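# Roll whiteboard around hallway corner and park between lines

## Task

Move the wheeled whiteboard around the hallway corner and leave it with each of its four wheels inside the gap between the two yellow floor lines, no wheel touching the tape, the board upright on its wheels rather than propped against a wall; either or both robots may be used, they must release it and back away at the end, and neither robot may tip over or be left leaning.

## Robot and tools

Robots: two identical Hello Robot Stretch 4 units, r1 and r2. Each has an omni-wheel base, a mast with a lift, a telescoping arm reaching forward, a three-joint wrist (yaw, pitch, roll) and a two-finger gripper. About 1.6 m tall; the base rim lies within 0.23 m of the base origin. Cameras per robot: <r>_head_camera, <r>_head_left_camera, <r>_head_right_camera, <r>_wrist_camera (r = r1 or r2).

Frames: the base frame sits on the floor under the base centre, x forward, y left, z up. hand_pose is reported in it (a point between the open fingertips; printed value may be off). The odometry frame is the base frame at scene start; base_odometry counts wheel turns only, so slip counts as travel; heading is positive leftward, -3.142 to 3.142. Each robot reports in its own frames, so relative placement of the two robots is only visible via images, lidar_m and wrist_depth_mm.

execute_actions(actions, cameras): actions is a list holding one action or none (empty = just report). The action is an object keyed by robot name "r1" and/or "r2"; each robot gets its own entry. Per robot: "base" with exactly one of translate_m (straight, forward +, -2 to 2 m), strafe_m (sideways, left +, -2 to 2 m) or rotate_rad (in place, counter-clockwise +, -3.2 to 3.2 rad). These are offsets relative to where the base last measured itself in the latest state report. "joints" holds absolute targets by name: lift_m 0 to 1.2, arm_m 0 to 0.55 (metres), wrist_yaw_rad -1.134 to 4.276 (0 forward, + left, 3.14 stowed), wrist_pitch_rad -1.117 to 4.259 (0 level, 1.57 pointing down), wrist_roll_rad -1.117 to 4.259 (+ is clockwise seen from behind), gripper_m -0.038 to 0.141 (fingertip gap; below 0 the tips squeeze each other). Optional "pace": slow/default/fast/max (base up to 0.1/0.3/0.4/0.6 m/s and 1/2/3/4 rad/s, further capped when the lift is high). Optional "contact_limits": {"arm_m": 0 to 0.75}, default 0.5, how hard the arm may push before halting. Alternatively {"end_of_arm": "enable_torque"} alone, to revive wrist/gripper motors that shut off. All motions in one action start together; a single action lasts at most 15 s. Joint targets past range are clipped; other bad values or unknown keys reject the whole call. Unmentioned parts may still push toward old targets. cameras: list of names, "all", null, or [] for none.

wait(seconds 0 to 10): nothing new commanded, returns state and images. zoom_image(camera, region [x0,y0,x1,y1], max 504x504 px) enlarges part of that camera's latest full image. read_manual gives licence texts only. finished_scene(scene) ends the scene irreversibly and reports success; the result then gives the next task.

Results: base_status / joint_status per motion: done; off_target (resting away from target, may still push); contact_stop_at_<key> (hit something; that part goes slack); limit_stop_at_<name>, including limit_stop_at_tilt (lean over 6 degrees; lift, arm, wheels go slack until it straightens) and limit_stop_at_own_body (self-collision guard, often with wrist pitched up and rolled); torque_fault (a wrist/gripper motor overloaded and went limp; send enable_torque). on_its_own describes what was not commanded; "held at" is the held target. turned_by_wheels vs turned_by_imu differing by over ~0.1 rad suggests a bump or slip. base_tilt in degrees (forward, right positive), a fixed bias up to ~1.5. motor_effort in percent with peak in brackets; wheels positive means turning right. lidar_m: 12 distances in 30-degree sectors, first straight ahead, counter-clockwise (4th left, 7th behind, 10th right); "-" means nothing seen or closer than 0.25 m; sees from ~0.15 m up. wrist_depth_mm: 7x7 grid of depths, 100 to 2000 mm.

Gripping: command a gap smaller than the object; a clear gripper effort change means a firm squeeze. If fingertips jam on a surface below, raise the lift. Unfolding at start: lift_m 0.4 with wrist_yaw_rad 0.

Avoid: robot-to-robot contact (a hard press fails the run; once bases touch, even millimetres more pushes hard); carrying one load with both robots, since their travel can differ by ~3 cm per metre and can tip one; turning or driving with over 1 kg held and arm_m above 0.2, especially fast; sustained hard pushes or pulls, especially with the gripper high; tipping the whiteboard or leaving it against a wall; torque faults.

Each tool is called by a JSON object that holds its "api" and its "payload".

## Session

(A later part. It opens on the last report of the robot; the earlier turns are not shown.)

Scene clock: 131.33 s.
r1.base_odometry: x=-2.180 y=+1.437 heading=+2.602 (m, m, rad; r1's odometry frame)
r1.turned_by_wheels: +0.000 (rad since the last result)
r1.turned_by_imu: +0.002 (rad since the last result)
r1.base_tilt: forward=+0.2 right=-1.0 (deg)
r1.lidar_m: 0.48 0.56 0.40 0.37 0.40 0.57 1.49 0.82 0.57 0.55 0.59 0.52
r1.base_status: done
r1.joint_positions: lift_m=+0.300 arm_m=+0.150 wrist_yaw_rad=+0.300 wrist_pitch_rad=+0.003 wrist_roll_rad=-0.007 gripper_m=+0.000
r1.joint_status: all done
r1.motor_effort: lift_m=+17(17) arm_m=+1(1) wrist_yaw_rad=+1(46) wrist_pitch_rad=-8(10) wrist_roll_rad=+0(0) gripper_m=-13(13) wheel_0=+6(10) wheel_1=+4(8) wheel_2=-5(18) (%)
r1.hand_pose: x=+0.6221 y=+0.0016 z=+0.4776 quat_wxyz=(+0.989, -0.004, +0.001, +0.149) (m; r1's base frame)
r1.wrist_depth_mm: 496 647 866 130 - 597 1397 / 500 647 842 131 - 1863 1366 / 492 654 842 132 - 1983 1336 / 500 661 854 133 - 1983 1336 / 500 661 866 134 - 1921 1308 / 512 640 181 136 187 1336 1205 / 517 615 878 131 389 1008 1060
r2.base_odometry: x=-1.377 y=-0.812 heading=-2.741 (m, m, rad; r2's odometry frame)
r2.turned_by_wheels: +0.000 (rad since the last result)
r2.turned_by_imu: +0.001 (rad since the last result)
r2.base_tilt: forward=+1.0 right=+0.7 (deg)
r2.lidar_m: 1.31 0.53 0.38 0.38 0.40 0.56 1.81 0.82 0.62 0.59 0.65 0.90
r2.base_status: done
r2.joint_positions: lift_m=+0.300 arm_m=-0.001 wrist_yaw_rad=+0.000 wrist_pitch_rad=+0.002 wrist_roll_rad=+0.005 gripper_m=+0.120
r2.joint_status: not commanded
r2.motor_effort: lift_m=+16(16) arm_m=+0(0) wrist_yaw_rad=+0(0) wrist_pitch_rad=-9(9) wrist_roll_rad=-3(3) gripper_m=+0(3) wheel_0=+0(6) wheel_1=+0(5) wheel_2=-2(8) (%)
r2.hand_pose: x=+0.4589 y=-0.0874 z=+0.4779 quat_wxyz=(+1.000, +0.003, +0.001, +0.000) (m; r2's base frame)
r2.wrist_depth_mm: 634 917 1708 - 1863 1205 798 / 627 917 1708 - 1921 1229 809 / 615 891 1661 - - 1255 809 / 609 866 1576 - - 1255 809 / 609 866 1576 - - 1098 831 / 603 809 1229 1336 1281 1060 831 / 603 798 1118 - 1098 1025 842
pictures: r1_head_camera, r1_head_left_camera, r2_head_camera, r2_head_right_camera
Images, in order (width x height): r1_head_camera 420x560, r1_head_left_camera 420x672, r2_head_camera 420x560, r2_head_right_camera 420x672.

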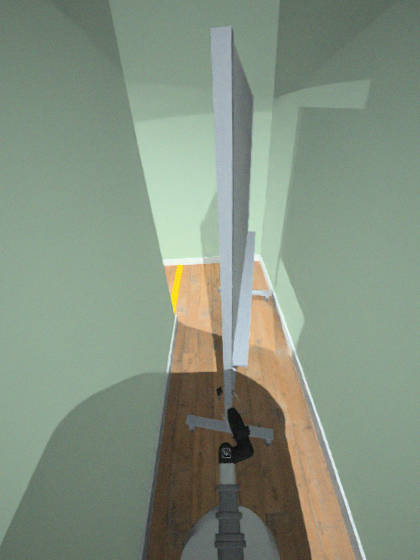

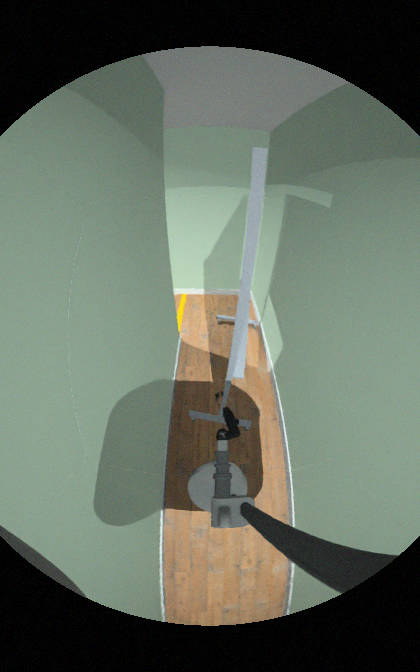

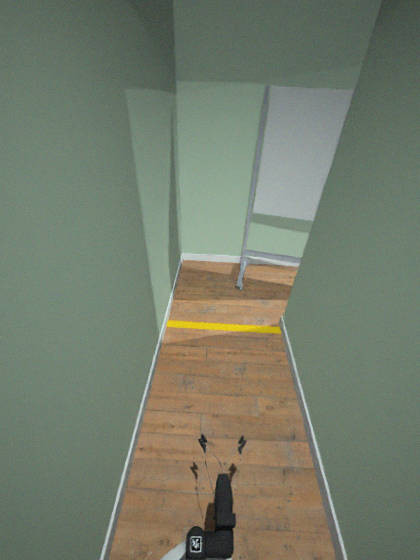

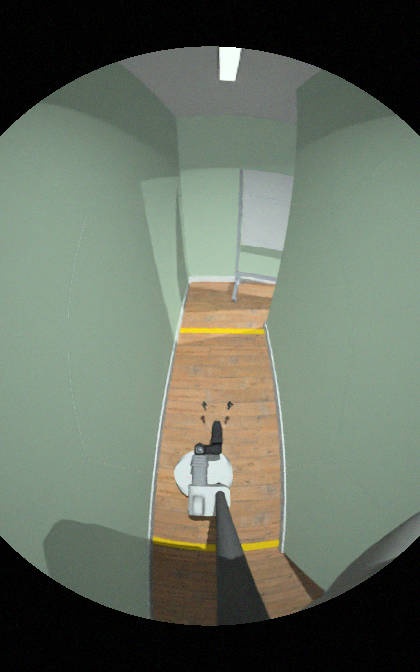

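{"api": "execute_actions", "payload": {"actions": [{"r1":{"joints":{"wrist_yaw_rad":-0.05},"pace":"slow"},"r2":{"base":{"translate_m":1.15}}}], "cameras": ["r1_head_camera","r2_head_camera","r2_wrist_camera"]}}

Scene clock: 147.47 s.
r1.base_odometry: x=-2.180 y=+1.437 heading=+2.601 (m, m, rad; r1's odometry frame)
r1.turned_by_wheels: -0.001 (rad since the last result)
r1.turned_by_imu: -0.001 (rad since the last result)
r1.base_tilt: forward=+0.3 right=-1.0 (deg)
r1.lidar_m: 0.51 0.56 0.39 0.37 0.38 0.56 1.50 0.83 0.58 0.55 0.59 0.53
r1.base_status: not commanded
r1.joint_positions: lift_m=+0.300 arm_m=+0.150 wrist_yaw_rad=-0.056 wrist_pitch_rad=+0.003 wrist_roll_rad=-0.007 gripper_m=+0.000
r1.joint_status: all done
r1.on_its_own: wrist_yaw_rad is at rest, and its effort (+17) is outside its rest range (-13 to +13)
r1.motor_effort: lift_m=+17(17) arm_m=+1(1) wrist_yaw_rad=+17(36) wrist_pitch_rad=-10(11) wrist_roll_rad=+0(0) gripper_m=-11(9) wheel_0=-3(7) wheel_1=+1(4) wheel_2=-1(5) (%)
r1.hand_pose: x=+0.6038 y=-0.1034 z=+0.4774 quat_wxyz=(+1.000, -0.003, +0.002, -0.028) (m; r1's base frame)
r1.wrist_depth_mm: 820 - - 140 1308 904 654 / 820 - - 141 1576 891 647 / 820 - - 142 1576 904 634 / 820 - - 144 1537 878 627 / 820 1921 - 145 1499 878 640 / 854 1397 189 147 189 878 634 / 842 946 1118 132 1025 788 627
r2.base_odometry: x=-2.436 y=-1.261 heading=-2.740 (m, m, rad; r2's odometry frame)
r2.turned_by_wheels: +0.000 (rad since the last result)
r2.turned_by_imu: -0.002 (rad since the last result)
r2.base_tilt: forward=+1.0 right=+0.8 (deg)
r2.lidar_m: 1.12 0.45 0.32 0.32 0.35 0.50 1.61 0.91 0.67 0.65 0.67 0.89
r2.base_status: done
r2.joint_positions: lift_m=+0.300 arm_m=-0.001 wrist_yaw_rad=+0.000 wrist_pitch_rad=+0.002 wrist_roll_rad=+0.005 gripper_m=+0.120
r2.joint_status: not commanded
r2.motor_effort: lift_m=+16(16) arm_m=+0(0) wrist_yaw_rad=+0(1) wrist_pitch_rad=-9(9) wrist_roll_rad=-1(1) gripper_m=+0(0) wheel_0=+1(4) wheel_1=+0(3) wheel_2=+1(8) (%)
r2.hand_pose: x=+0.4589 y=-0.0874 z=+0.4778 quat_wxyz=(+1.000, +0.003, +0.001, +0.000) (m; r2's base frame)
r2.wrist_depth_mm: 564 820 1138 1118 1118 798 759 / 559 809 1138 1138 1118 1098 1078 / 549 788 1138 1138 1118 1118 1098 / 544 798 1160 1138 1138 1118 1118 / 544 768 1160 1182 1138 820 798 / 539 723 1118 1138 1118 842 1118 / 535 715 1060 - 1098 931 1008
pictures: r1_head_camera, r2_head_camera, r2_wrist_camera
Images, in order (width x height): r1_head_camera 420x560, r2_head_camera 420x560, r2_wrist_camera 616x392.

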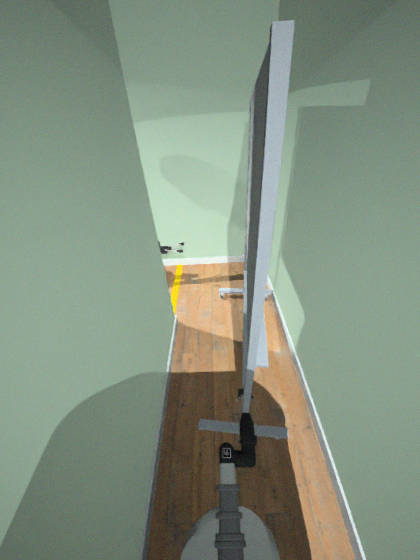

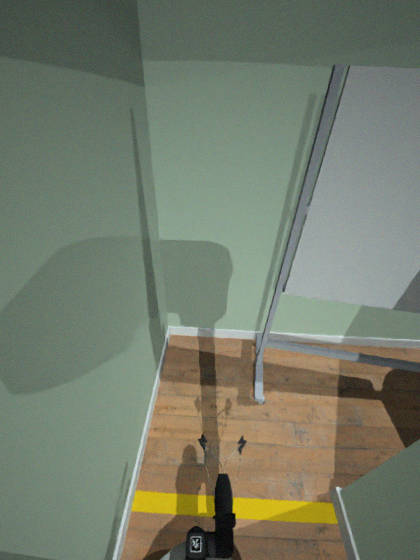

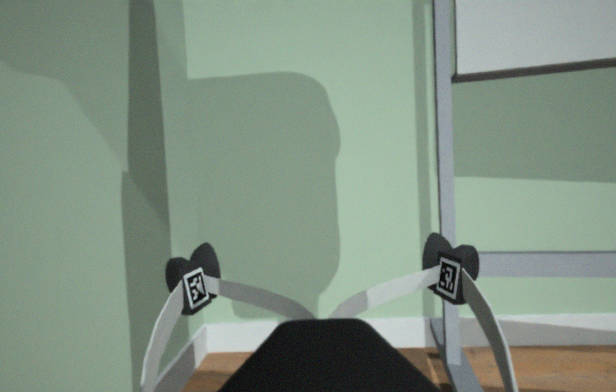

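{"api": "execute_actions", "payload": {"actions": [{"r2":{"base":{"strafe_m":-0.3},"joints":{"lift_m":0.38}}}], "cameras": []}}

{"api": "execute_actions", "payload": {"actions": [{"r2":{"base":{"translate_m":0.2},"joints":{"arm_m":0.2}}}], "cameras": ["r2_head_camera","r2_wrist_camera"]}}

Scene clock: 159.13 s.
r1.base_odometry: x=-2.180 y=+1.437 heading=+2.601 (m, m, rad; r1's odometry frame)
r1.turned_by_wheels: +0.000 (rad since the last result)
r1.turned_by_imu: +0.000 (rad since the last result)
r1.base_tilt: forward=+0.3 right=-1.0 (deg)
r1.lidar_m: 0.51 0.57 0.40 0.37 0.40 0.54 1.51 0.83 0.58 0.55 0.59 0.53
r1.base_status: not commanded
r1.joint_positions: lift_m=+0.300 arm_m=+0.150 wrist_yaw_rad=-0.056 wrist_pitch_rad=+0.003 wrist_roll_rad=-0.007 gripper_m=+0.000
r1.joint_status: not commanded
r1.on_its_own: wrist_yaw_rad is at rest, and its effort (+18) is outside its rest range (-13 to +13)
r1.motor_effort: lift_m=+17(16) arm_m=+1(1) wrist_yaw_rad=+18(17) wrist_pitch_rad=-10(10) wrist_roll_rad=+0(0) gripper_m=-8(9) wheel_0=-4(4) wheel_1=+1(1) wheel_2=-1(1) (%)
r1.hand_pose: x=+0.6038 y=-0.1034 z=+0.4774 quat_wxyz=(+1.000, -0.003, +0.002, -0.028) (m; r1's base frame)
r1.wrist_depth_mm: 820 - - 140 1281 891 640 / 820 - - 141 1576 878 640 / 809 - - 143 1537 878 627 / 831 - - 144 1537 866 627 / 831 - - 145 1499 866 634 / 854 1430 189 147 188 866 627 / 842 931 1098 131 1025 788 627
r2.base_odometry: x=-2.553 y=-0.985 heading=-2.740 (m, m, rad; r2's odometry frame)
r2.turned_by_wheels: +0.000 (rad since the last result)
r2.turned_by_imu: -0.001 (rad since the last result)
r2.base_tilt: forward=+1.0 right=+0.8 (deg)
r2.lidar_m: 0.82 0.85 0.65 0.62 0.66 0.93 1.24 0.51 0.36 0.34 0.37 1.03
r2.base_status: done
r2.joint_positions: lift_m=+0.380 arm_m=-0.001 wrist_yaw_rad=+0.000 wrist_pitch_rad=+0.002 wrist_roll_rad=+0.005 gripper_m=+0.120
r2.joint_status: all done
r2.motor_effort: lift_m=+25(24) arm_m=+0(0) wrist_yaw_rad=+0(1) wrist_pitch_rad=-10(9) wrist_roll_rad=+0(2) gripper_m=+0(0) wheel_0=-1(8) wheel_1=+2(7) wheel_2=+0(1) (%)
r2.hand_pose: x=+0.4589 y=-0.0874 z=+0.5571 quat_wxyz=(+1.000, +0.003, +0.001, +0.000) (m; r2's base frame)
r2.wrist_depth_mm: 960 1138 1118 798 778 750 715 / 960 1138 1118 1118 778 750 723 / 946 1160 1138 1118 1098 1098 1078 / 946 1160 1138 1138 1118 1118 1098 / 931 1160 1138 1138 1118 1098 1098 / 931 1182 1160 820 788 759 741 / 917 1160 1160 - 1118 1098 1118
pictures: none
No camera images: the call's "cameras" was empty. Leave "cameras" out to get every camera's image.

Scene clock: 161.20 s.
r1.base_odometry: x=-2.180 y=+1.437 heading=+2.601 (m, m, rad; r1's odometry frame)
r1.turned_by_wheels: +0.000 (rad since the last result)
r1.turned_by_imu: +0.000 (rad since the last result)
r1.base_tilt: forward=+0.2 right=-1.0 (deg)
r1.lidar_m: 0.51 0.57 0.42 0.37 0.40 0.56 1.48 0.83 0.59 0.56 0.59 0.54
r1.base_status: not commanded
r1.joint_positions: lift_m=+0.300 arm_m=+0.150 wrist_yaw_rad=-0.056 wrist_pitch_rad=+0.003 wrist_roll_rad=-0.007 gripper_m=+0.000
r1.joint_status: not commanded
r1.on_its_own: wrist_yaw_rad is at rest, and its effort (+17) is outside its rest range (-13 to +13)
r1.motor_effort: lift_m=+17(17) arm_m=+1(1) wrist_yaw_rad=+17(18) wrist_pitch_rad=-10(10) wrist_roll_rad=+0(0) gripper_m=-7(7) wheel_0=-4(4) wheel_1=+1(1) wheel_2=-1(1) (%)
r1.hand_pose: x=+0.6038 y=-0.1034 z=+0.4774 quat_wxyz=(+1.000, -0.003, +0.002, -0.028) (m; r1's base frame)
r1.wrist_depth_mm: 831 - - 140 1308 878 647 / 820 - - 141 1537 904 647 / 809 - - 142 1576 891 627 / 820 - - 144 1537 878 621 / 831 1618 - 145 1499 866 634 / 854 1336 188 147 188 866 634 / 842 946 1098 131 1025 798 634
r2.base_odometry: x=-2.737 y=-1.063 heading=-2.740 (m, m, rad; r2's odometry frame)
r2.turned_by_wheels: +0.000 (rad since the last result)
r2.turned_by_imu: -0.001 (rad since the last result)
r2.base_tilt: forward=+1.0 right=+0.8 (deg)
r2.lidar_m: 0.63 0.85 0.63 0.60 0.65 0.92 1.24 0.50 0.37 0.36 0.37 0.85
r2.base_status: done
r2.joint_positions: lift_m=+0.380 arm_m=+0.198 wrist_yaw_rad=+0.000 wrist_pitch_rad=+0.002 wrist_roll_rad=+0.005 gripper_m=+0.120
r2.joint_status: all done
r2.motor_effort: lift_m=+25(25) arm_m=+9(10) wrist_yaw_rad=+0(1) wrist_pitch_rad=-8(9) wrist_roll_rad=-2(4) gripper_m=+2(1) wheel_0=-2(5) wheel_1=-1(4) wheel_2=+2(9) (%)
r2.hand_pose: x=+0.6578 y=-0.0874 z=+0.5572 quat_wxyz=(+1.000, +0.003, +0.001, +0.000) (m; r2's base frame)
r2.wrist_depth_mm: 741 741 732 415 402 389 377 / 750 741 741 723 723 707 699 / 759 741 741 732 715 715 707 / 759 750 741 741 723 723 699 / 768 759 750 732 732 715 707 / 778 759 741 427 732 723 715 / 768 768 759 - 732 732 723
pictures: r2_head_camera, r2_wrist_camera
Images, in order (width x height): r2_head_camera 420x560, r2_wrist_camera 616x392.

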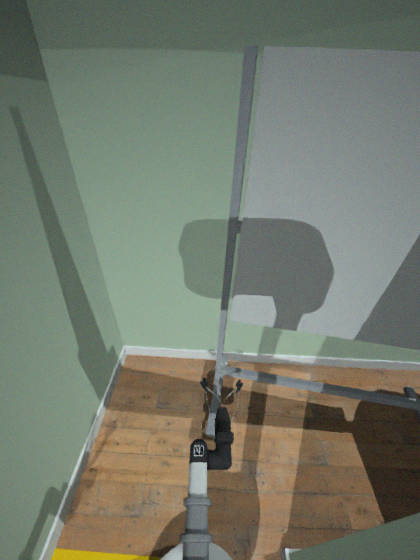

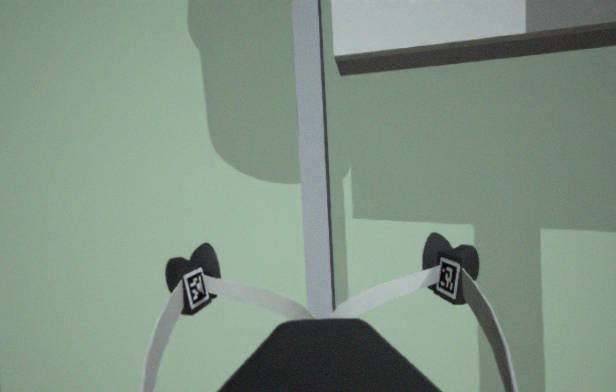

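{"api": "execute_actions", "payload": {"actions": [{"r2":{"joints":{"arm_m":0.41}}}], "cameras": []}}

{"api": "execute_actions", "payload": {"actions": [{"r2":{"joints":{"gripper_m":0.005}}}], "cameras": ["r2_wrist_camera"]}}

{"api": "execute_actions", "payload": {"actions": [{"r2":{"joints":{"arm_m":0.15},"pace":"slow"},"r1":{"joints":{"wrist_yaw_rad":0.05},"pace":"slow"}}], "cameras": ["r2_head_camera","r2_wrist_camera","r1_head_camera","r2_head_right_camera"]}}

Scene clock: 171.80 s.
r1.base_odometry: x=-2.180 y=+1.437 heading=+2.601 (m, m, rad; r1's odometry frame)
r1.turned_by_wheels: +0.000 (rad since the last result)
r1.turned_by_imu: +0.000 (rad since the last result)
r1.base_tilt: forward=+0.2 right=-1.1 (deg)
r1.lidar_m: 0.50 0.55 0.41 0.37 0.39 0.56 1.52 0.79 0.57 0.55 0.58 0.55
r1.base_status: not commanded
r1.joint_positions: lift_m=+0.300 arm_m=+0.150 wrist_yaw_rad=-0.056 wrist_pitch_rad=+0.003 wrist_roll_rad=-0.007 gripper_m=+0.000
r1.joint_status: not commanded
r1.on_its_own: wrist_yaw_rad is at rest, and its effort (+17) is outside its rest range (-13 to +13)
r1.motor_effort: lift_m=+17(17) arm_m=+1(1) wrist_yaw_rad=+17(16) wrist_pitch_rad=-12(10) wrist_roll_rad=+0(0) gripper_m=-8(13) wheel_0=-4(3) wheel_1=+1(1) wheel_2=+0(1) (%)
r1.hand_pose: x=+0.6038 y=-0.1034 z=+0.4774 quat_wxyz=(+1.000, -0.003, +0.002, -0.028) (m; r1's base frame)
r1.wrist_depth_mm: 820 - - 139 1308 891 647 / 831 - - 141 1537 891 640 / 820 - - 142 1576 904 634 / 820 - - 144 1537 878 627 / 820 1618 - 145 1499 866 634 / 854 1336 189 147 189 854 634 / 842 931 1098 132 1025 788 621
r2.base_odometry: x=-2.737 y=-1.063 heading=-2.740 (m, m, rad; r2's odometry frame)
r2.turned_by_wheels: +0.000 (rad since the last result)
r2.turned_by_imu: +0.000 (rad since the last result)
r2.base_tilt: forward=+1.0 right=+0.8 (deg)
r2.lidar_m: 0.82 0.86 0.63 0.61 0.65 0.93 1.26 0.52 0.38 0.35 0.39 0.83
r2.base_status: not commanded
r2.joint_positions: lift_m=+0.380 arm_m=+0.408 wrist_yaw_rad=+0.000 wrist_pitch_rad=+0.002 wrist_roll_rad=+0.005 gripper_m=+0.120
r2.joint_status: all done
r2.motor_effort: lift_m=+25(25) arm_m=+9(10) wrist_yaw_rad=+0(0) wrist_pitch_rad=-8(8) wrist_roll_rad=-1(2) gripper_m=-1(5) wheel_0=-1(1) wheel_1=+0(1) wheel_2=+2(2) (%)
r2.hand_pose: x=+0.8678 y=-0.0874 z=+0.5572 quat_wxyz=(+1.000, +0.003, +0.001, +0.000) (m; r2's base frame)
r2.wrist_depth_mm: 530 525 517 208 508 500 496 / 535 525 525 210 508 504 504 / 535 530 525 212 512 508 504 / 544 530 530 213 517 512 504 / 549 539 530 214 517 512 508 / 554 544 535 211 525 517 508 / 554 549 539 - 530 525 517
pictures: none
No camera images: the call's "cameras" was empty. Leave "cameras" out to get every camera's image.

Scene clock: 173.80 s.
r1.base_odometry: x=-2.180 y=+1.437 heading=+2.601 (m, m, rad; r1's odometry frame)
r1.turned_by_wheels: +0.000 (rad since the last result)
r1.turned_by_imu: +0.000 (rad since the last result)
r1.base_tilt: forward=+0.2 right=-1.0 (deg)
r1.lidar_m: 0.50 0.57 0.40 0.35 0.40 0.57 1.49 0.83 0.59 0.54 0.58 0.54
r1.base_status: not commanded
r1.joint_positions: lift_m=+0.300 arm_m=+0.150 wrist_yaw_rad=-0.054 wrist_pitch_rad=+0.003 wrist_roll_rad=-0.007 gripper_m=+0.000
r1.joint_status: not commanded
r1.motor_effort: lift_m=+17(17) arm_m=+1(1) wrist_yaw_rad=+12(18) wrist_pitch_rad=-10(11) wrist_roll_rad=+0(0) gripper_m=-12(8) wheel_0=-4(3) wheel_1=+1(1) wheel_2=-1(1) (%)
r1.hand_pose: x=+0.6040 y=-0.1030 z=+0.4774 quat_wxyz=(+1.000, -0.003, +0.002, -0.027) (m; r1's base frame)
r1.wrist_depth_mm: 820 - - 140 1336 891 647 / 831 - - 141 1618 891 647 / 798 - - 143 1537 891 627 / 809 - - 144 1537 878 627 / 820 1618 - 145 1537 878 640 / 842 1308 189 147 189 878 640 / 831 946 1098 132 1008 788 627
r2.base_odometry: x=-2.737 y=-1.063 heading=-2.740 (m, m, rad; r2's odometry frame)
r2.turned_by_wheels: +0.000 (rad since the last result)
r2.turned_by_imu: +0.000 (rad since the last result)
r2.base_tilt: forward=+1.0 right=+0.8 (deg)
r2.lidar_m: 0.82 0.85 0.63 0.61 0.66 0.94 1.25 0.50 0.37 0.35 0.37 0.84
r2.base_status: not commanded
r2.joint_positions: lift_m=+0.380 arm_m=+0.409 wrist_yaw_rad=+0.000 wrist_pitch_rad=+0.002 wrist_roll_rad=+0.005 gripper_m=+0.005
r2.joint_status: all done
r2.motor_effort: lift_m=+26(25) arm_m=+9(9) wrist_yaw_rad=+0(0) wrist_pitch_rad=-9(8) wrist_roll_rad=-2(0) gripper_m=-15(17) wheel_0=-1(1) wheel_1=+0(1) wheel_2=+2(2) (%)
r2.hand_pose: x=+0.8679 y=-0.0874 z=+0.5572 quat_wxyz=(+1.000, +0.003, +0.001, +0.000) (m; r2's base frame)
r2.wrist_depth_mm: 530 525 517 203 504 500 496 / 535 530 525 204 508 504 500 / 535 535 525 206 512 508 504 / 539 530 530 208 512 508 508 / 544 539 535 207 517 517 508 / 549 544 187 206 190 512 512 / 554 549 539 - 525 521 512
pictures: r2_wrist_camera
Images, in order (width x height): r2_wrist_camera 616x392.

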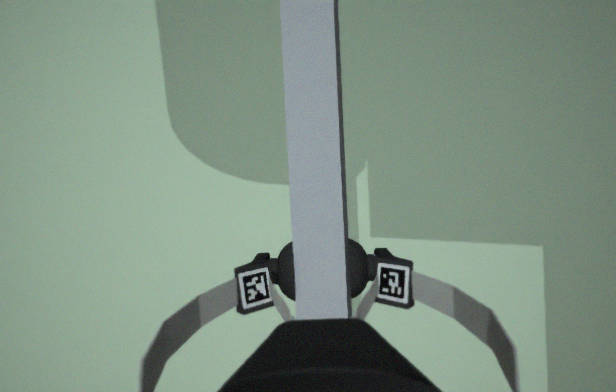

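Scene clock: 177.67 s.
r1.base_odometry: x=-2.180 y=+1.437 heading=+2.601 (m, m, rad; r1's odometry frame)
r1.turned_by_wheels: +0.000 (rad since the last result)
r1.turned_by_imu: +0.000 (rad since the last result)
r1.base_tilt: forward=+0.3 right=-1.0 (deg)
r1.lidar_m: 0.49 0.55 0.39 0.37 0.39 0.56 1.50 0.80 0.59 0.56 0.59 0.56
r1.base_status: not commanded
r1.joint_positions: lift_m=+0.300 arm_m=+0.150 wrist_yaw_rad=+0.048 wrist_pitch_rad=+0.002 wrist_roll_rad=-0.007 gripper_m=+0.000
r1.joint_status: all done
r1.motor_effort: lift_m=+17(17) arm_m=+1(1) wrist_yaw_rad=+4(45) wrist_pitch_rad=-7(9) wrist_roll_rad=+0(0) gripper_m=-7(6) wheel_0=-3(5) wheel_1=+1(1) wheel_2=-3(6) (%)
r1.hand_pose: x=+0.6131 y=-0.0733 z=+0.4777 quat_wxyz=(+1.000, -0.003, +0.001, +0.024) (m; r1's base frame)
r1.wrist_depth_mm: 676 976 - 128 - 1160 741 / 691 1008 - 129 - 1138 750 / 676 1025 - 131 - 1118 750 / 683 1025 - 132 - 1118 741 / 683 1025 - 133 - 1078 732 / 707 960 185 135 1308 1078 723 / 707 878 1042 135 1025 976 732
r2.base_odometry: x=-2.737 y=-1.063 heading=-2.739 (m, m, rad; r2's odometry frame)
r2.turned_by_wheels: +0.001 (rad since the last result)
r2.turned_by_imu: +0.001 (rad since the last result)
r2.base_tilt: forward=+1.1 right=+0.8 (deg)
r2.lidar_m: 0.56 0.85 0.64 0.61 0.65 0.93 1.24 0.51 0.36 0.35 0.38 0.60
r2.base_status: not commanded
r2.joint_positions: lift_m=+0.380 arm_m=+0.152 wrist_yaw_rad=+0.014 wrist_pitch_rad=+0.003 wrist_roll_rad=+0.005 gripper_m=+0.005
r2.joint_status: all done
r2.on_its_own: wrist_yaw_rad is at rest, and its effort (-40) is outside its rest range (-13 to +13)
r2.motor_effort: lift_m=+25(25) arm_m=-11(12) wrist_yaw_rad=-40(40) wrist_pitch_rad=-10(11) wrist_roll_rad=+0(3) gripper_m=-17(18) wheel_0=+7(6) wheel_1=+2(2) wheel_2=+10(10) (%)
r2.hand_pose: x=+0.6126 y=-0.0834 z=+0.5569 quat_wxyz=(+1.000, +0.003, +0.002, +0.007) (m; r2's base frame)
r2.wrist_depth_mm: 809 788 778 203 750 732 732 / 798 798 788 204 750 732 732 / 820 798 778 206 750 750 732 / 820 809 798 206 768 750 741 / 820 809 788 208 768 759 750 / 831 831 190 208 190 759 750 / 842 831 820 - 778 759 750
pictures: r1_head_camera, r2_head_camera, r2_head_right_camera, r2_wrist_camera
Images, in order (width x height): r1_head_camera 420x560, r2_head_camera 420x560, r2_head_right_camera 420x672, r2_wrist_camera 616x392.

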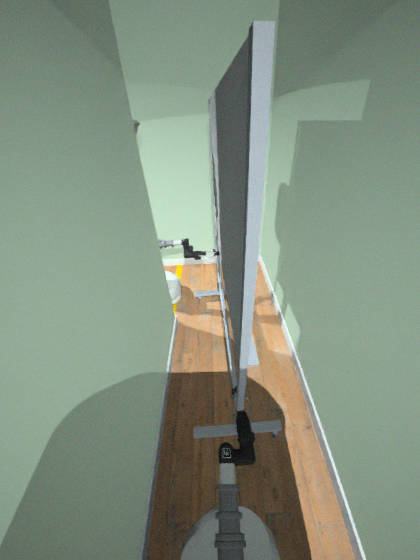

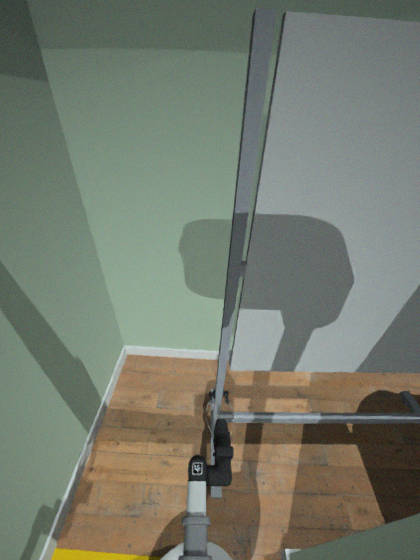

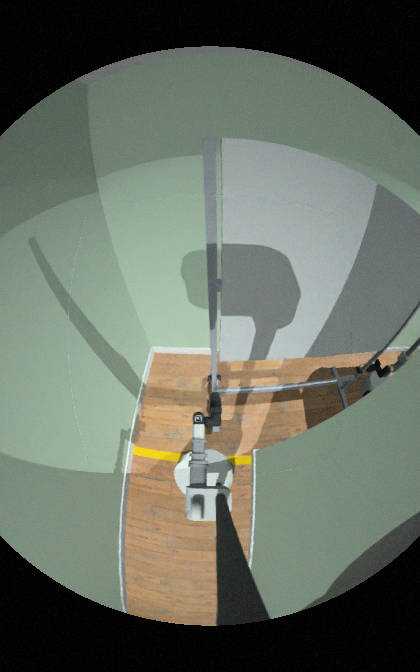

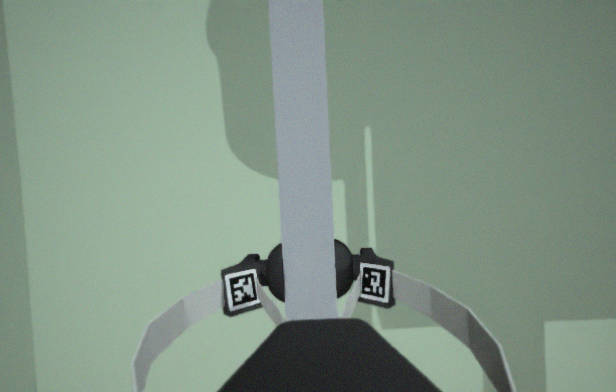

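{"api": "execute_actions", "payload": {"actions": [{"r2":{"base":{"translate_m":-0.25},"joints":{"wrist_yaw_rad":0.3},"pace":"slow"},"r1":{"base":{"translate_m":0.15},"joints":{"gripper_m":0.05},"pace":"slow"}}], "cameras": ["r2_head_camera","r1_head_camera","r2_head_right_camera"]}}

Scene clock: 195.00 s.
r1.base_odometry: x=-2.309 y=+1.514 heading=+2.600 (m, m, rad; r1's odometry frame)
r1.turned_by_wheels: +0.000 (rad since the last result)
r1.turned_by_imu: -0.001 (rad since the last result)
r1.base_tilt: forward=+0.2 right=-1.0 (deg)
r1.lidar_m: 0.50 0.55 0.40 0.37 0.37 0.55 1.53 0.82 0.58 0.55 0.57 0.56
r1.base_status: done
r1.joint_positions: lift_m=+0.300 arm_m=+0.149 wrist_yaw_rad=+0.043 wrist_pitch_rad=+0.002 wrist_roll_rad=-0.007 gripper_m=+0.050
r1.joint_status: all done
r1.on_its_own: wrist_yaw_rad is at rest, and its effort (+20) is outside its rest range (-13 to +13)
r1.motor_effort: lift_m=+17(17) arm_m=+7(7) wrist_yaw_rad=+20(43) wrist_pitch_rad=-6(9) wrist_roll_rad=+0(0) gripper_m=-8(11) wheel_0=+2(6) wheel_1=+3(6) wheel_2=-11(22) (%)
r1.hand_pose: x=+0.6117 y=-0.0749 z=+0.4779 quat_wxyz=(+1.000, -0.003, +0.001, +0.022) (m; r1's base frame)
r1.wrist_depth_mm: 683 1983 1921 113 1921 1098 750 / 699 1983 1921 114 1921 1098 732 / 691 1336 1397 116 1921 1098 732 / 691 - - 117 - 1078 732 / 699 1983 976 118 1921 1078 723 / 723 931 188 119 198 1060 715 / 723 931 1042 117 1078 917 723
r2.base_odometry: x=-2.508 y=-0.965 heading=-2.737 (m, m, rad; r2's odometry frame)
r2.turned_by_wheels: +0.002 (rad since the last result)
r2.turned_by_imu: +0.024 (rad since the last result)
r2.base_tilt: forward=+1.0 right=+0.8 (deg)
r2.lidar_m: 0.42 0.83 0.64 0.61 0.66 0.95 1.13 0.49 0.35 0.35 0.37 0.56
r2.base_status: done
r2.joint_positions: lift_m=+0.380 arm_m=+0.151 wrist_yaw_rad=+0.318 wrist_pitch_rad=+0.003 wrist_roll_rad=+0.005 gripper_m=+0.005
r2.joint_status: all done
r2.on_its_own: wrist_yaw_rad is at rest, and its effort (-52) is outside its rest range (-13 to +13)
r2.motor_effort: lift_m=+25(25) arm_m=-8(11) wrist_yaw_rad=-52(83) wrist_pitch_rad=-10(10) wrist_roll_rad=-4(1) gripper_m=-20(21) wheel_0=+12(18) wheel_1=+4(8) wheel_2=+11(16) (%)
r2.hand_pose: x=+0.6237 y=+0.0071 z=+0.5570 quat_wxyz=(+0.987, +0.002, +0.002, +0.158) (m; r2's base frame)
r2.wrist_depth_mm: 647 831 1118 206 946 878 809 / 654 820 1118 206 976 878 820 / 640 809 1098 208 976 904 831 / 640 809 1098 210 976 904 820 / 640 798 1025 211 976 904 842 / 634 768 189 210 190 891 842 / 634 741 1025 - 976 891 842
pictures: r1_head_camera, r2_head_camera, r2_head_right_camera
Images, in order (width x height): r1_head_camera 420x560, r2_head_camera 420x560, r2_head_right_camera 420x672.

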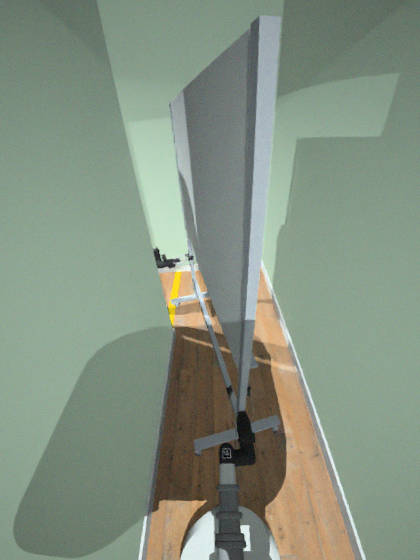

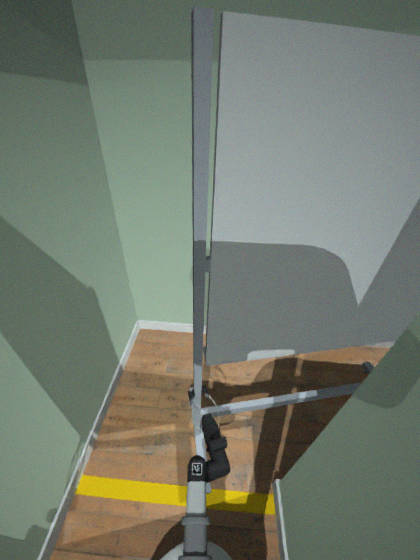

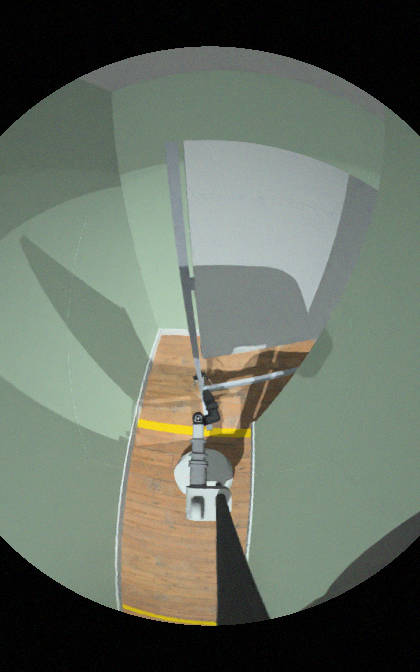

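{"api": "execute_actions", "payload": {"actions": [{"r2":{"base":{"translate_m":-0.2},"joints":{"wrist_yaw_rad":0.6},"pace":"slow"},"r1":{"base":{"translate_m":0.06},"joints":{"wrist_yaw_rad":0.2,"gripper_m":0.07},"pace":"slow"}}], "cameras": ["r2_head_camera","r1_head_camera","r2_head_right_camera","r1_wrist_camera"]}}

Scene clock: 208.50 s.
r1.base_odometry: x=-2.360 y=+1.545 heading=+2.601 (m, m, rad; r1's odometry frame)
r1.turned_by_wheels: +0.000 (rad since the last result)
r1.turned_by_imu: +0.000 (rad since the last result)
r1.base_tilt: forward=+0.2 right=-1.0 (deg)
r1.lidar_m: 0.51 0.58 0.39 0.37 0.40 0.56 1.54 0.80 0.59 0.55 0.58 0.63
r1.base_status: done
r1.joint_positions: lift_m=+0.300 arm_m=+0.149 wrist_yaw_rad=+0.200 wrist_pitch_rad=+0.003 wrist_roll_rad=-0.007 gripper_m=+0.070
r1.joint_status: all done
r1.motor_effort: lift_m=+17(17) arm_m=+3(7) wrist_yaw_rad=-1(58) wrist_pitch_rad=-7(8) wrist_roll_rad=+0(0) gripper_m=-5(6) wheel_0=+4(10) wheel_1=+4(7) wheel_2=-4(21) (%)
r1.hand_pose: x=+0.6204 y=-0.0283 z=+0.4776 quat_wxyz=(+0.995, -0.004, +0.001, +0.100) (m; r1's base frame)
r1.wrist_depth_mm: 554 750 1983 143 1808 1808 1025 / 564 759 1983 144 1863 1756 1008 / 559 768 - 146 1863 1756 1008 / 559 768 - 147 1863 1756 991 / 564 778 1098 149 1921 1708 960 / 574 707 192 150 200 1430 960 / 580 715 976 132 1078 1025 931
r2.base_odometry: x=-2.324 y=-0.887 heading=-2.738 (m, m, rad; r2's odometry frame)
r2.turned_by_wheels: -0.001 (rad since the last result)
r2.turned_by_imu: -0.002 (rad since the last result)
r2.base_tilt: forward=+1.0 right=+0.8 (deg)
r2.lidar_m: 0.37 0.87 0.65 0.63 0.67 1.01 1.09 0.48 0.34 0.33 0.36 0.53
r2.base_status: done
r2.joint_positions: lift_m=+0.380 arm_m=+0.151 wrist_yaw_rad=+0.592 wrist_pitch_rad=+0.003 wrist_roll_rad=+0.005 gripper_m=+0.005
r2.joint_status: all done
r2.on_its_own: wrist_yaw_rad is at rest, and its effort (+23) is outside its rest range (-13 to +13)
r2.motor_effort: lift_m=+25(25) arm_m=-8(8) wrist_yaw_rad=+23(56) wrist_pitch_rad=-10(10) wrist_roll_rad=-1(2) gripper_m=-19(19) wheel_0=-6(14) wheel_1=-4(7) wheel_2=-2(12) (%)
r2.hand_pose: x=+0.6105 y=+0.0885 z=+0.5570 quat_wxyz=(+0.956, +0.002, +0.002, +0.292) (m; r2's base frame)
r2.wrist_depth_mm: 574 683 842 208 1229 1078 946 / 574 676 842 209 1229 1078 946 / 574 676 831 211 1255 1078 960 / 569 676 831 213 1281 1098 960 / 564 668 798 212 1205 1098 976 / 564 676 186 208 190 1060 991 / 564 640 798 - 1229 1060 976
pictures: r1_head_camera, r1_wrist_camera, r2_head_camera, r2_head_right_camera
Images, in order (width x height): r1_head_camera 420x560, r1_wrist_camera 616x392, r2_head_camera 420x560, r2_head_right_camera 420x672.

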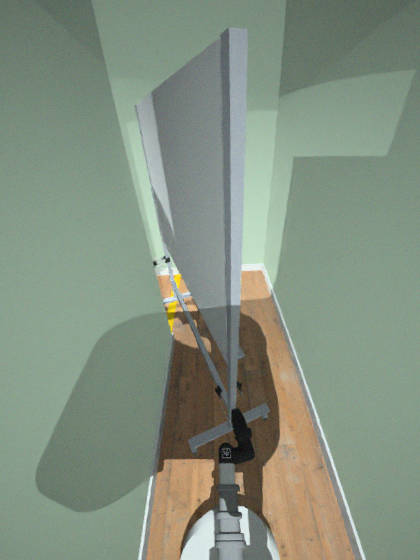

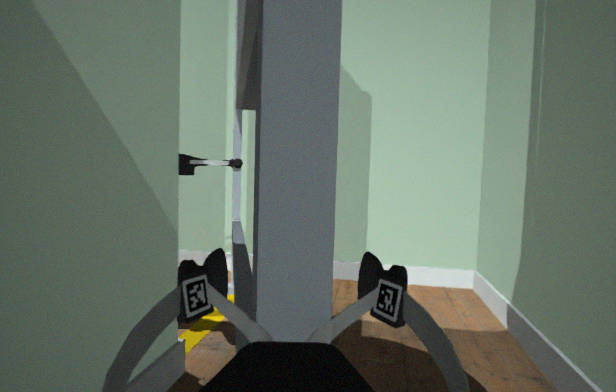

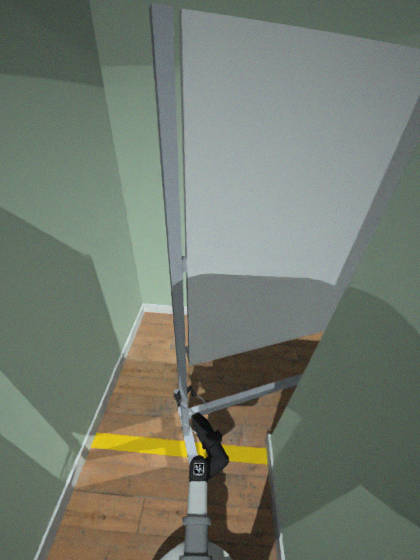

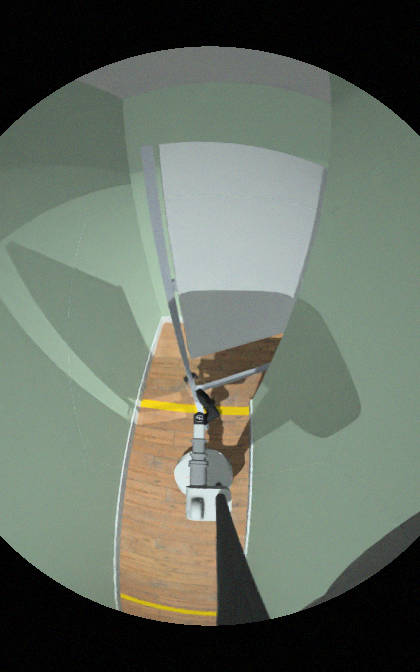

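{"api": "execute_actions", "payload": {"actions": [{"r2":{"base":{"strafe_m":0.15},"pace":"slow"},"r1":{"base":{"strafe_m":-0.12},"pace":"slow"}}], "cameras": []}}

{"api": "execute_actions", "payload": {"actions": [{"r2":{"base":{"translate_m":-0.15},"joints":{"wrist_yaw_rad":0.75},"pace":"slow"},"r1":{"base":{"translate_m":0.2},"joints":{"wrist_yaw_rad":0.3},"pace":"slow"}}], "cameras": ["r2_head_camera","r1_head_camera","r2_head_right_camera","r1_wrist_camera"]}}

Scene clock: 223.63 s.
r1.base_odometry: x=-2.299 y=+1.648 heading=+2.602 (m, m, rad; r1's odometry frame)
r1.turned_by_wheels: +0.002 (rad since the last result)
r1.turned_by_imu: +0.007 (rad since the last result)
r1.base_tilt: forward=+0.1 right=-1.0 (deg)
r1.lidar_m: 0.54 0.73 0.53 0.49 0.53 0.70 1.80 0.64 0.46 0.43 0.45 0.65
r1.base_status: done
r1.joint_positions: lift_m=+0.300 arm_m=+0.150 wrist_yaw_rad=+0.214 wrist_pitch_rad=+0.003 wrist_roll_rad=-0.007 gripper_m=+0.070
r1.joint_status: not commanded
r1.on_its_own: wrist_yaw_rad is at rest, and its effort (-40) is outside its rest range (-13 to +13)
r1.motor_effort: lift_m=+17(17) arm_m=-2(3) wrist_yaw_rad=-40(50) wrist_pitch_rad=-8(9) wrist_roll_rad=+0(0) gripper_m=-7(11) wheel_0=+10(15) wheel_1=-2(5) wheel_2=+12(13) (%)
r1.hand_pose: x=+0.6217 y=-0.0243 z=+0.4776 quat_wxyz=(+0.994, -0.004, +0.001, +0.107) (m; r1's base frame)
r1.wrist_depth_mm: 668 891 1921 1921 1863 1618 842 / 676 891 - 1921 1863 1618 842 / 668 904 1397 1921 1863 1576 831 / 668 917 - 1921 1863 1537 820 / 676 917 210 1983 1863 1464 798 / 691 904 191 1366 204 1336 788 / 691 842 1042 137 1078 1025 788
r2.base_odometry: x=-2.265 y=-1.024 heading=-2.740 (m, m, rad; r2's odometry frame)
r2.turned_by_wheels: -0.002 (rad since the last result)
r2.turned_by_imu: -0.126 (rad since the last result)
r2.base_tilt: forward=+1.1 right=+0.8 (deg)
r2.lidar_m: 0.46 0.81 0.55 0.51 0.54 0.72 1.74 0.71 0.48 0.44 0.46 0.62
r2.base_status: done
r2.joint_positions: lift_m=+0.380 arm_m=+0.152 wrist_yaw_rad=+0.578 wrist_pitch_rad=+0.003 wrist_roll_rad=+0.005 gripper_m=+0.005
r2.joint_status: not commanded
r2.on_its_own: wrist_yaw_rad is at rest, and its effort (+63) is outside its rest range (-13 to +13)
r2.motor_effort: lift_m=+25(25) arm_m=-9(9) wrist_yaw_rad=+63(79) wrist_pitch_rad=-10(9) wrist_roll_rad=-2(0) gripper_m=-13(18) wheel_0=-16(17) wheel_1=-6(4) wheel_2=-8(13) (%)
r2.hand_pose: x=+0.6118 y=+0.0844 z=+0.5571 quat_wxyz=(+0.959, +0.002, +0.002, +0.285) (m; r2's base frame)
r2.wrist_depth_mm: 554 676 878 198 1160 1025 946 / 554 683 878 199 1160 1042 946 / 549 676 866 200 1138 1060 960 / 549 676 878 1042 1160 1060 946 / 549 668 866 203 210 1078 976 / 549 668 186 202 202 170 976 / 544 647 820 - 1182 1060 991
pictures: none
No camera images: the call's "cameras" was empty. Leave "cameras" out to get every camera's image.

Scene clock: 226.93 s.
r1.base_odometry: x=-2.470 y=+1.750 heading=+2.602 (m, m, rad; r1's odometry frame)
r1.turned_by_wheels: +0.000 (rad since the last result)
r1.turned_by_imu: +0.001 (rad since the last result)
r1.base_tilt: forward=+0.2 right=-1.0 (deg)
r1.lidar_m: 0.50 0.74 0.53 0.49 0.53 0.74 1.78 0.64 0.46 0.43 0.43 0.61
r1.base_status: done
r1.joint_positions: lift_m=+0.300 arm_m=+0.150 wrist_yaw_rad=+0.297 wrist_pitch_rad=+0.002 wrist_roll_rad=-0.007 gripper_m=+0.070
r1.joint_status: all done
r1.motor_effort: lift_m=+17(17) arm_m=-1(3) wrist_yaw_rad=+7(35) wrist_pitch_rad=-7(9) wrist_roll_rad=+0(0) gripper_m=+0(9) wheel_0=+6(11) wheel_1=+3(8) wheel_2=-8(11) (%)
r1.hand_pose: x=+0.6226 y=+0.0010 z=+0.4777 quat_wxyz=(+0.989, -0.004, +0.001, +0.148) (m; r1's base frame)
r1.wrist_depth_mm: 621 1983 647 128 1618 1537 1042 / 627 1921 976 129 1661 1537 1042 / 621 1255 1863 131 1661 1576 1025 / 627 1921 1983 132 1661 1576 991 / 627 1921 228 133 1708 1576 991 / 647 768 188 135 200 1464 960 / 647 788 439 132 1060 1025 931
r2.base_odometry: x=-2.127 y=-0.966 heading=-2.740 (m, m, rad; r2's odometry frame)
r2.turned_by_wheels: +0.000 (rad since the last result)
r2.turned_by_imu: -0.048 (rad since the last result)
r2.base_tilt: forward=+1.0 right=+0.8 (deg)
r2.lidar_m: 0.43 0.66 0.57 0.52 0.53 0.69 1.52 0.74 0.48 0.45 0.46 0.60
r2.base_status: done
r2.joint_positions: lift_m=+0.380 arm_m=+0.152 wrist_yaw_rad=+0.757 wrist_pitch_rad=+0.003 wrist_roll_rad=+0.005 gripper_m=+0.005
r2.joint_status: all done
r2.on_its_own: wrist_yaw_rad is at rest, and its effort (-19) is outside its rest range (-13 to +13)
r2.motor_effort: lift_m=+25(25) arm_m=-9(9) wrist_yaw_rad=-19(92) wrist_pitch_rad=-9(10) wrist_roll_rad=-3(2) gripper_m=-16(19) wheel_0=+2(18) wheel_1=+0(10) wheel_2=+4(10) (%)
r2.hand_pose: x=+0.5922 y=+0.1345 z=+0.5570 quat_wxyz=(+0.929, +0.002, +0.002, +0.369) (m; r2's base frame)
r2.wrist_depth_mm: 512 609 759 202 1281 1182 1025 / 512 609 759 203 1308 1205 1042 / 512 609 750 205 1336 1205 1078 / 512 603 750 206 1308 1205 1078 / 512 603 723 206 1308 1205 1078 / 508 591 189 207 187 1205 1078 / 512 574 715 - 1255 1118 1060
pictures: r1_head_camera, r1_wrist_camera, r2_head_camera, r2_head_right_camera
Images, in order (width x height): r1_head_camera 420x560, r1_wrist_camera 616x392, r2_head_camera 420x560, r2_head_right_camera 420x672.

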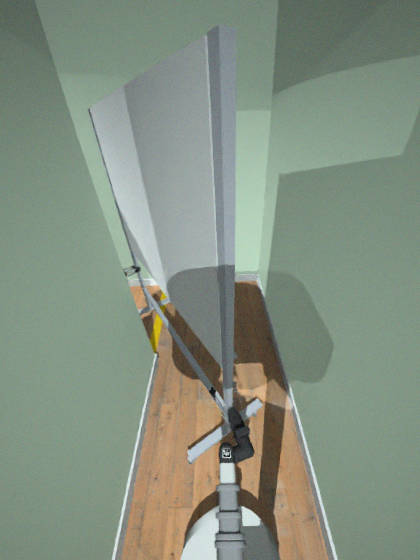

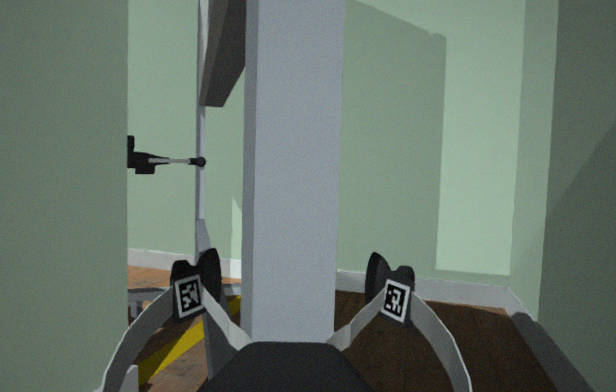

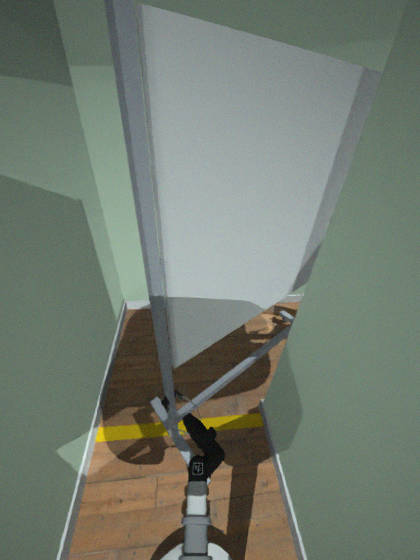

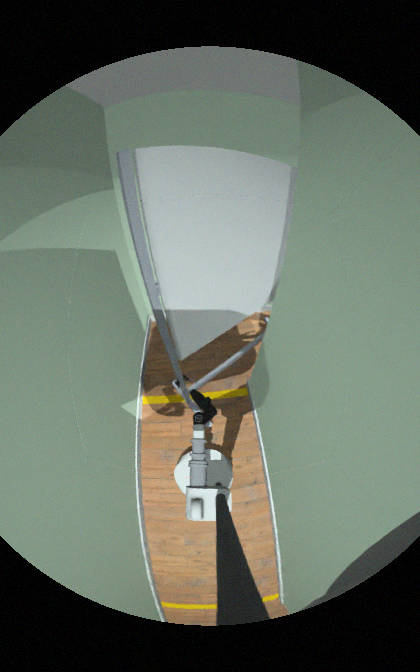

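{"api": "execute_actions", "payload": {"actions": [{"r2":{"joints":{"gripper_m":0.1},"pace":"slow"}}], "cameras": []}}

{"api": "execute_actions", "payload": {"actions": [{"r2":{"joints":{"arm_m":0.21},"pace":"slow"}}], "cameras": ["r2_wrist_camera"]}}

{"api": "execute_actions", "payload": {"actions": [{"r2":{"joints":{"gripper_m":0.025},"pace":"slow"}}], "cameras": ["r2_wrist_camera","r2_head_camera"]}}

Scene clock: 241.63 s.
r1.base_odometry: x=-2.470 y=+1.750 heading=+2.603 (m, m, rad; r1's odometry frame)
r1.turned_by_wheels: +0.000 (rad since the last result)
r1.turned_by_imu: +0.000 (rad since the last result)
r1.base_tilt: forward=+0.2 right=-1.0 (deg)
r1.lidar_m: 0.50 0.73 0.53 0.47 0.52 0.74 1.77 0.63 0.45 0.43 0.46 0.65
r1.base_status: not commanded
r1.joint_positions: lift_m=+0.300 arm_m=+0.150 wrist_yaw_rad=+0.299 wrist_pitch_rad=+0.003 wrist_roll_rad=-0.007 gripper_m=+0.070
r1.joint_status: not commanded
r1.motor_effort: lift_m=+17(17) arm_m=-2(2) wrist_yaw_rad=+3(7) wrist_pitch_rad=-8(8) wrist_roll_rad=+0(0) gripper_m=-5(3) wheel_0=+6(6) wheel_1=+3(3) wheel_2=-5(8) (%)
r1.hand_pose: x=+0.6226 y=+0.0015 z=+0.4776 quat_wxyz=(+0.989, -0.004, +0.001, +0.149) (m; r1's base frame)
r1.wrist_depth_mm: 621 1983 691 128 1661 1537 1078 / 627 1921 1336 129 1618 1537 1060 / 621 1281 1863 131 1661 1537 1060 / 627 1983 1983 132 1661 1576 1008 / 627 1983 228 133 1661 1618 1008 / 647 768 188 135 198 1537 976 / 647 798 991 132 1078 1025 931
r2.base_odometry: x=-2.127 y=-0.966 heading=-2.740 (m, m, rad; r2's odometry frame)
r2.turned_by_wheels: +0.000 (rad since the last result)
r2.turned_by_imu: -0.001 (rad since the last result)
r2.base_tilt: forward=+1.0 right=+0.8 (deg)
r2.lidar_m: 0.40 0.64 0.56 0.52 0.53 0.69 1.53 0.76 0.50 0.45 0.46 0.60
r2.base_status: not commanded
r2.joint_positions: lift_m=+0.380 arm_m=+0.151 wrist_yaw_rad=+0.750 wrist_pitch_rad=+0.002 wrist_roll_rad=+0.005 gripper_m=+0.100
r2.joint_status: all done
r2.motor_effort: lift_m=+25(25) arm_m=-7(9) wrist_yaw_rad=-1(19) wrist_pitch_rad=-9(9) wrist_roll_rad=+0(1) gripper_m=-2(13) wheel_0=+1(2) wheel_1=+0(0) wheel_2=+1(4) (%)
r2.hand_pose: x=+0.5928 y=+0.1328 z=+0.5571 quat_wxyz=(+0.930, +0.002, +0.002, +0.366) (m; r2's base frame)
r2.wrist_depth_mm: 517 615 759 208 1281 1160 1042 / 521 621 759 211 1308 1182 1042 / 517 615 759 212 1308 1182 1060 / 517 615 759 213 1336 1205 1078 / 517 609 715 214 1255 1205 1078 / 517 609 683 213 1308 1182 1078 / 517 580 723 - 1281 1138 1078
pictures: none
No camera images: the call's "cameras" was empty. Leave "cameras" out to get every camera's image.

Scene clock: 243.47 s.
r1.base_odometry: x=-2.470 y=+1.750 heading=+2.603 (m, m, rad; r1's odometry frame)
r1.turned_by_wheels: +0.000 (rad since the last result)
r1.turned_by_imu: +0.000 (rad since the last result)
r1.base_tilt: forward=+0.2 right=-0.9 (deg)
r1.lidar_m: 0.49 0.74 0.52 0.49 0.54 0.72 1.75 0.63 0.46 0.43 0.44 0.61
r1.base_status: not commanded
r1.joint_positions: lift_m=+0.300 arm_m=+0.150 wrist_yaw_rad=+0.298 wrist_pitch_rad=+0.003 wrist_roll_rad=-0.007 gripper_m=+0.070
r1.joint_status: not commanded
r1.motor_effort: lift_m=+17(17) arm_m=-1(2) wrist_yaw_rad=+7(5) wrist_pitch_rad=-7(8) wrist_roll_rad=+0(0) gripper_m=+0(6) wheel_0=+6(6) wheel_1=+3(3) wheel_2=-4(5) (%)
r1.hand_pose: x=+0.6226 y=+0.0012 z=+0.4776 quat_wxyz=(+0.989, -0.004, +0.001, +0.149) (m; r1's base frame)
r1.wrist_depth_mm: 621 1983 691 128 1618 1499 1060 / 621 1921 1138 129 1661 1537 1042 / 615 1255 1921 131 1618 1576 1042 / 621 1983 1921 132 1661 1576 1008 / 634 1921 1921 134 1661 1576 1008 / 640 768 188 135 198 1499 976 / 654 798 976 132 1060 1025 931
r2.base_odometry: x=-2.127 y=-0.966 heading=-2.739 (m, m, rad; r2's odometry frame)
r2.turned_by_wheels: +0.001 (rad since the last result)
r2.turned_by_imu: +0.001 (rad since the last result)
r2.base_tilt: forward=+1.0 right=+0.8 (deg)
r2.lidar_m: 0.40 0.63 0.56 0.52 0.53 0.69 1.54 0.74 0.48 0.44 0.46 0.60
r2.base_status: not commanded
r2.joint_positions: lift_m=+0.380 arm_m=+0.208 wrist_yaw_rad=+0.760 wrist_pitch_rad=+0.002 wrist_roll_rad=+0.005 gripper_m=+0.100
r2.joint_status: all done
r2.on_its_own: wrist_yaw_rad is at rest, and its effort (-29) is outside its rest range (-13 to +13)
r2.motor_effort: lift_m=+25(25) arm_m=+12(12) wrist_yaw_rad=-29(29) wrist_pitch_rad=-9(9) wrist_roll_rad=-3(1) gripper_m=-1(4) wheel_0=+5(4) wheel_1=+2(2) wheel_2=+3(3) (%)
r2.hand_pose: x=+0.6482 y=+0.1354 z=+0.5571 quat_wxyz=(+0.929, +0.002, +0.002, +0.371) (m; r2's base frame)
r2.wrist_depth_mm: 521 615 180 991 1255 1118 1008 / 517 615 181 991 1255 1138 991 / 517 609 182 976 1255 1138 1025 / 517 609 184 991 1281 1160 1025 / 512 609 185 976 1229 1138 1042 / 512 591 186 213 1255 1118 1042 / 512 591 676 - 1255 1098 1042
pictures: r2_wrist_camera
Images, in order (width x height): r2_wrist_camera 616x392.

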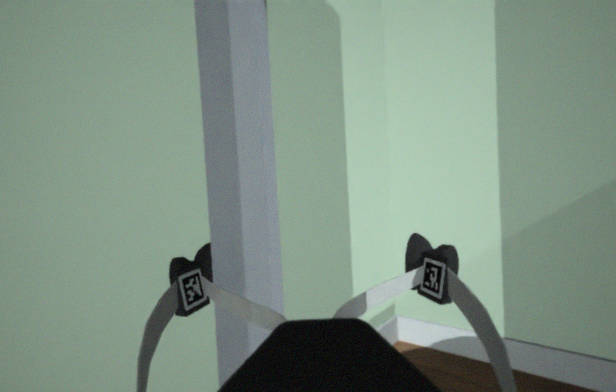

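Scene clock: 246.43 s.
r1.base_odometry: x=-2.470 y=+1.750 heading=+2.602 (m, m, rad; r1's odometry frame)
r1.turned_by_wheels: +0.000 (rad since the last result)
r1.turned_by_imu: +0.000 (rad since the last result)
r1.base_tilt: forward=+0.2 right=-1.0 (deg)
r1.lidar_m: 0.48 0.72 0.50 0.48 0.53 0.74 1.76 0.61 0.43 0.43 0.46 0.62
r1.base_status: not commanded
r1.joint_positions: lift_m=+0.300 arm_m=+0.150 wrist_yaw_rad=+0.292 wrist_pitch_rad=+0.002 wrist_roll_rad=-0.007 gripper_m=+0.070
r1.joint_status: not commanded
r1.on_its_own: wrist_yaw_rad is at rest, and its effort (+22) is outside its rest range (-13 to +13)
r1.motor_effort: lift_m=+17(17) arm_m=-1(1) wrist_yaw_rad=+22(21) wrist_pitch_rad=-6(8) wrist_roll_rad=+0(0) gripper_m=+0(2) wheel_0=+4(6) wheel_1=+2(3) wheel_2=-5(5) (%)
r1.hand_pose: x=+0.6225 y=-0.0005 z=+0.4777 quat_wxyz=(+0.989, -0.004, +0.001, +0.146) (m; r1's base frame)
r1.wrist_depth_mm: 627 1863 661 121 1618 1537 1008 / 627 1921 1336 123 1618 1537 1008 / 627 1281 1863 124 1618 1576 991 / 627 1983 1921 126 1661 1576 976 / 640 1921 1397 127 1661 1576 960 / 654 778 196 128 197 1430 946 / 654 820 452 125 1078 1025 904
r2.base_odometry: x=-2.127 y=-0.966 heading=-2.738 (m, m, rad; r2's odometry frame)
r2.turned_by_wheels: +0.002 (rad since the last result)
r2.turned_by_imu: +0.002 (rad since the last result)
r2.base_tilt: forward=+1.0 right=+0.7 (deg)
r2.lidar_m: 0.42 0.65 0.55 0.52 0.52 0.68 1.52 0.75 0.49 0.45 0.46 0.61
r2.base_status: not commanded
r2.joint_positions: lift_m=+0.380 arm_m=+0.208 wrist_yaw_rad=+0.773 wrist_pitch_rad=+0.002 wrist_roll_rad=+0.005 gripper_m=+0.025
r2.joint_status: all done
r2.on_its_own: wrist_yaw_rad is at rest, and its effort (-67) is outside its rest range (-13 to +13)
r2.motor_effort: lift_m=+25(25) arm_m=+11(11) wrist_yaw_rad=-67(67) wrist_pitch_rad=-9(8) wrist_roll_rad=-1(5) gripper_m=-14(11) wheel_0=+15(15) wheel_1=+7(7) wheel_2=+8(8) (%)
r2.hand_pose: x=+0.6463 y=+0.1390 z=+0.5571 quat_wxyz=(+0.926, +0.002, +0.002, +0.377) (m; r2's base frame)
r2.wrist_depth_mm: 508 603 676 946 1255 1138 1008 / 508 603 661 946 1255 1138 1008 / 508 597 676 931 1255 1138 1008 / 508 597 683 931 1281 1182 1025 / 504 591 661 195 1281 1160 1025 / 508 569 183 172 195 1138 1042 / 504 569 699 - 1281 1118 1042
pictures: r2_head_camera, r2_wrist_camera
Images, in order (width x height): r2_head_camera 420x560, r2_wrist_camera 616x392.

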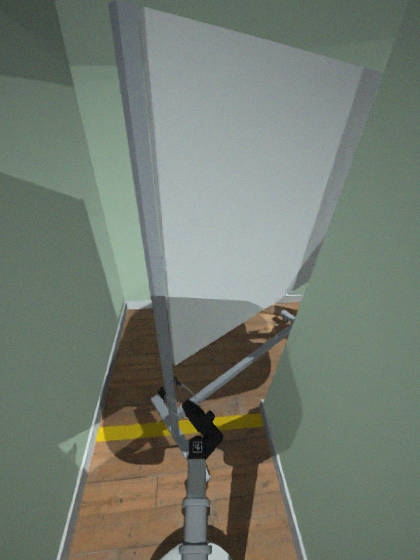

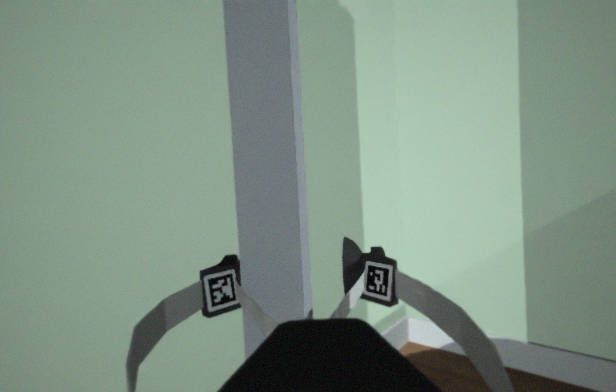

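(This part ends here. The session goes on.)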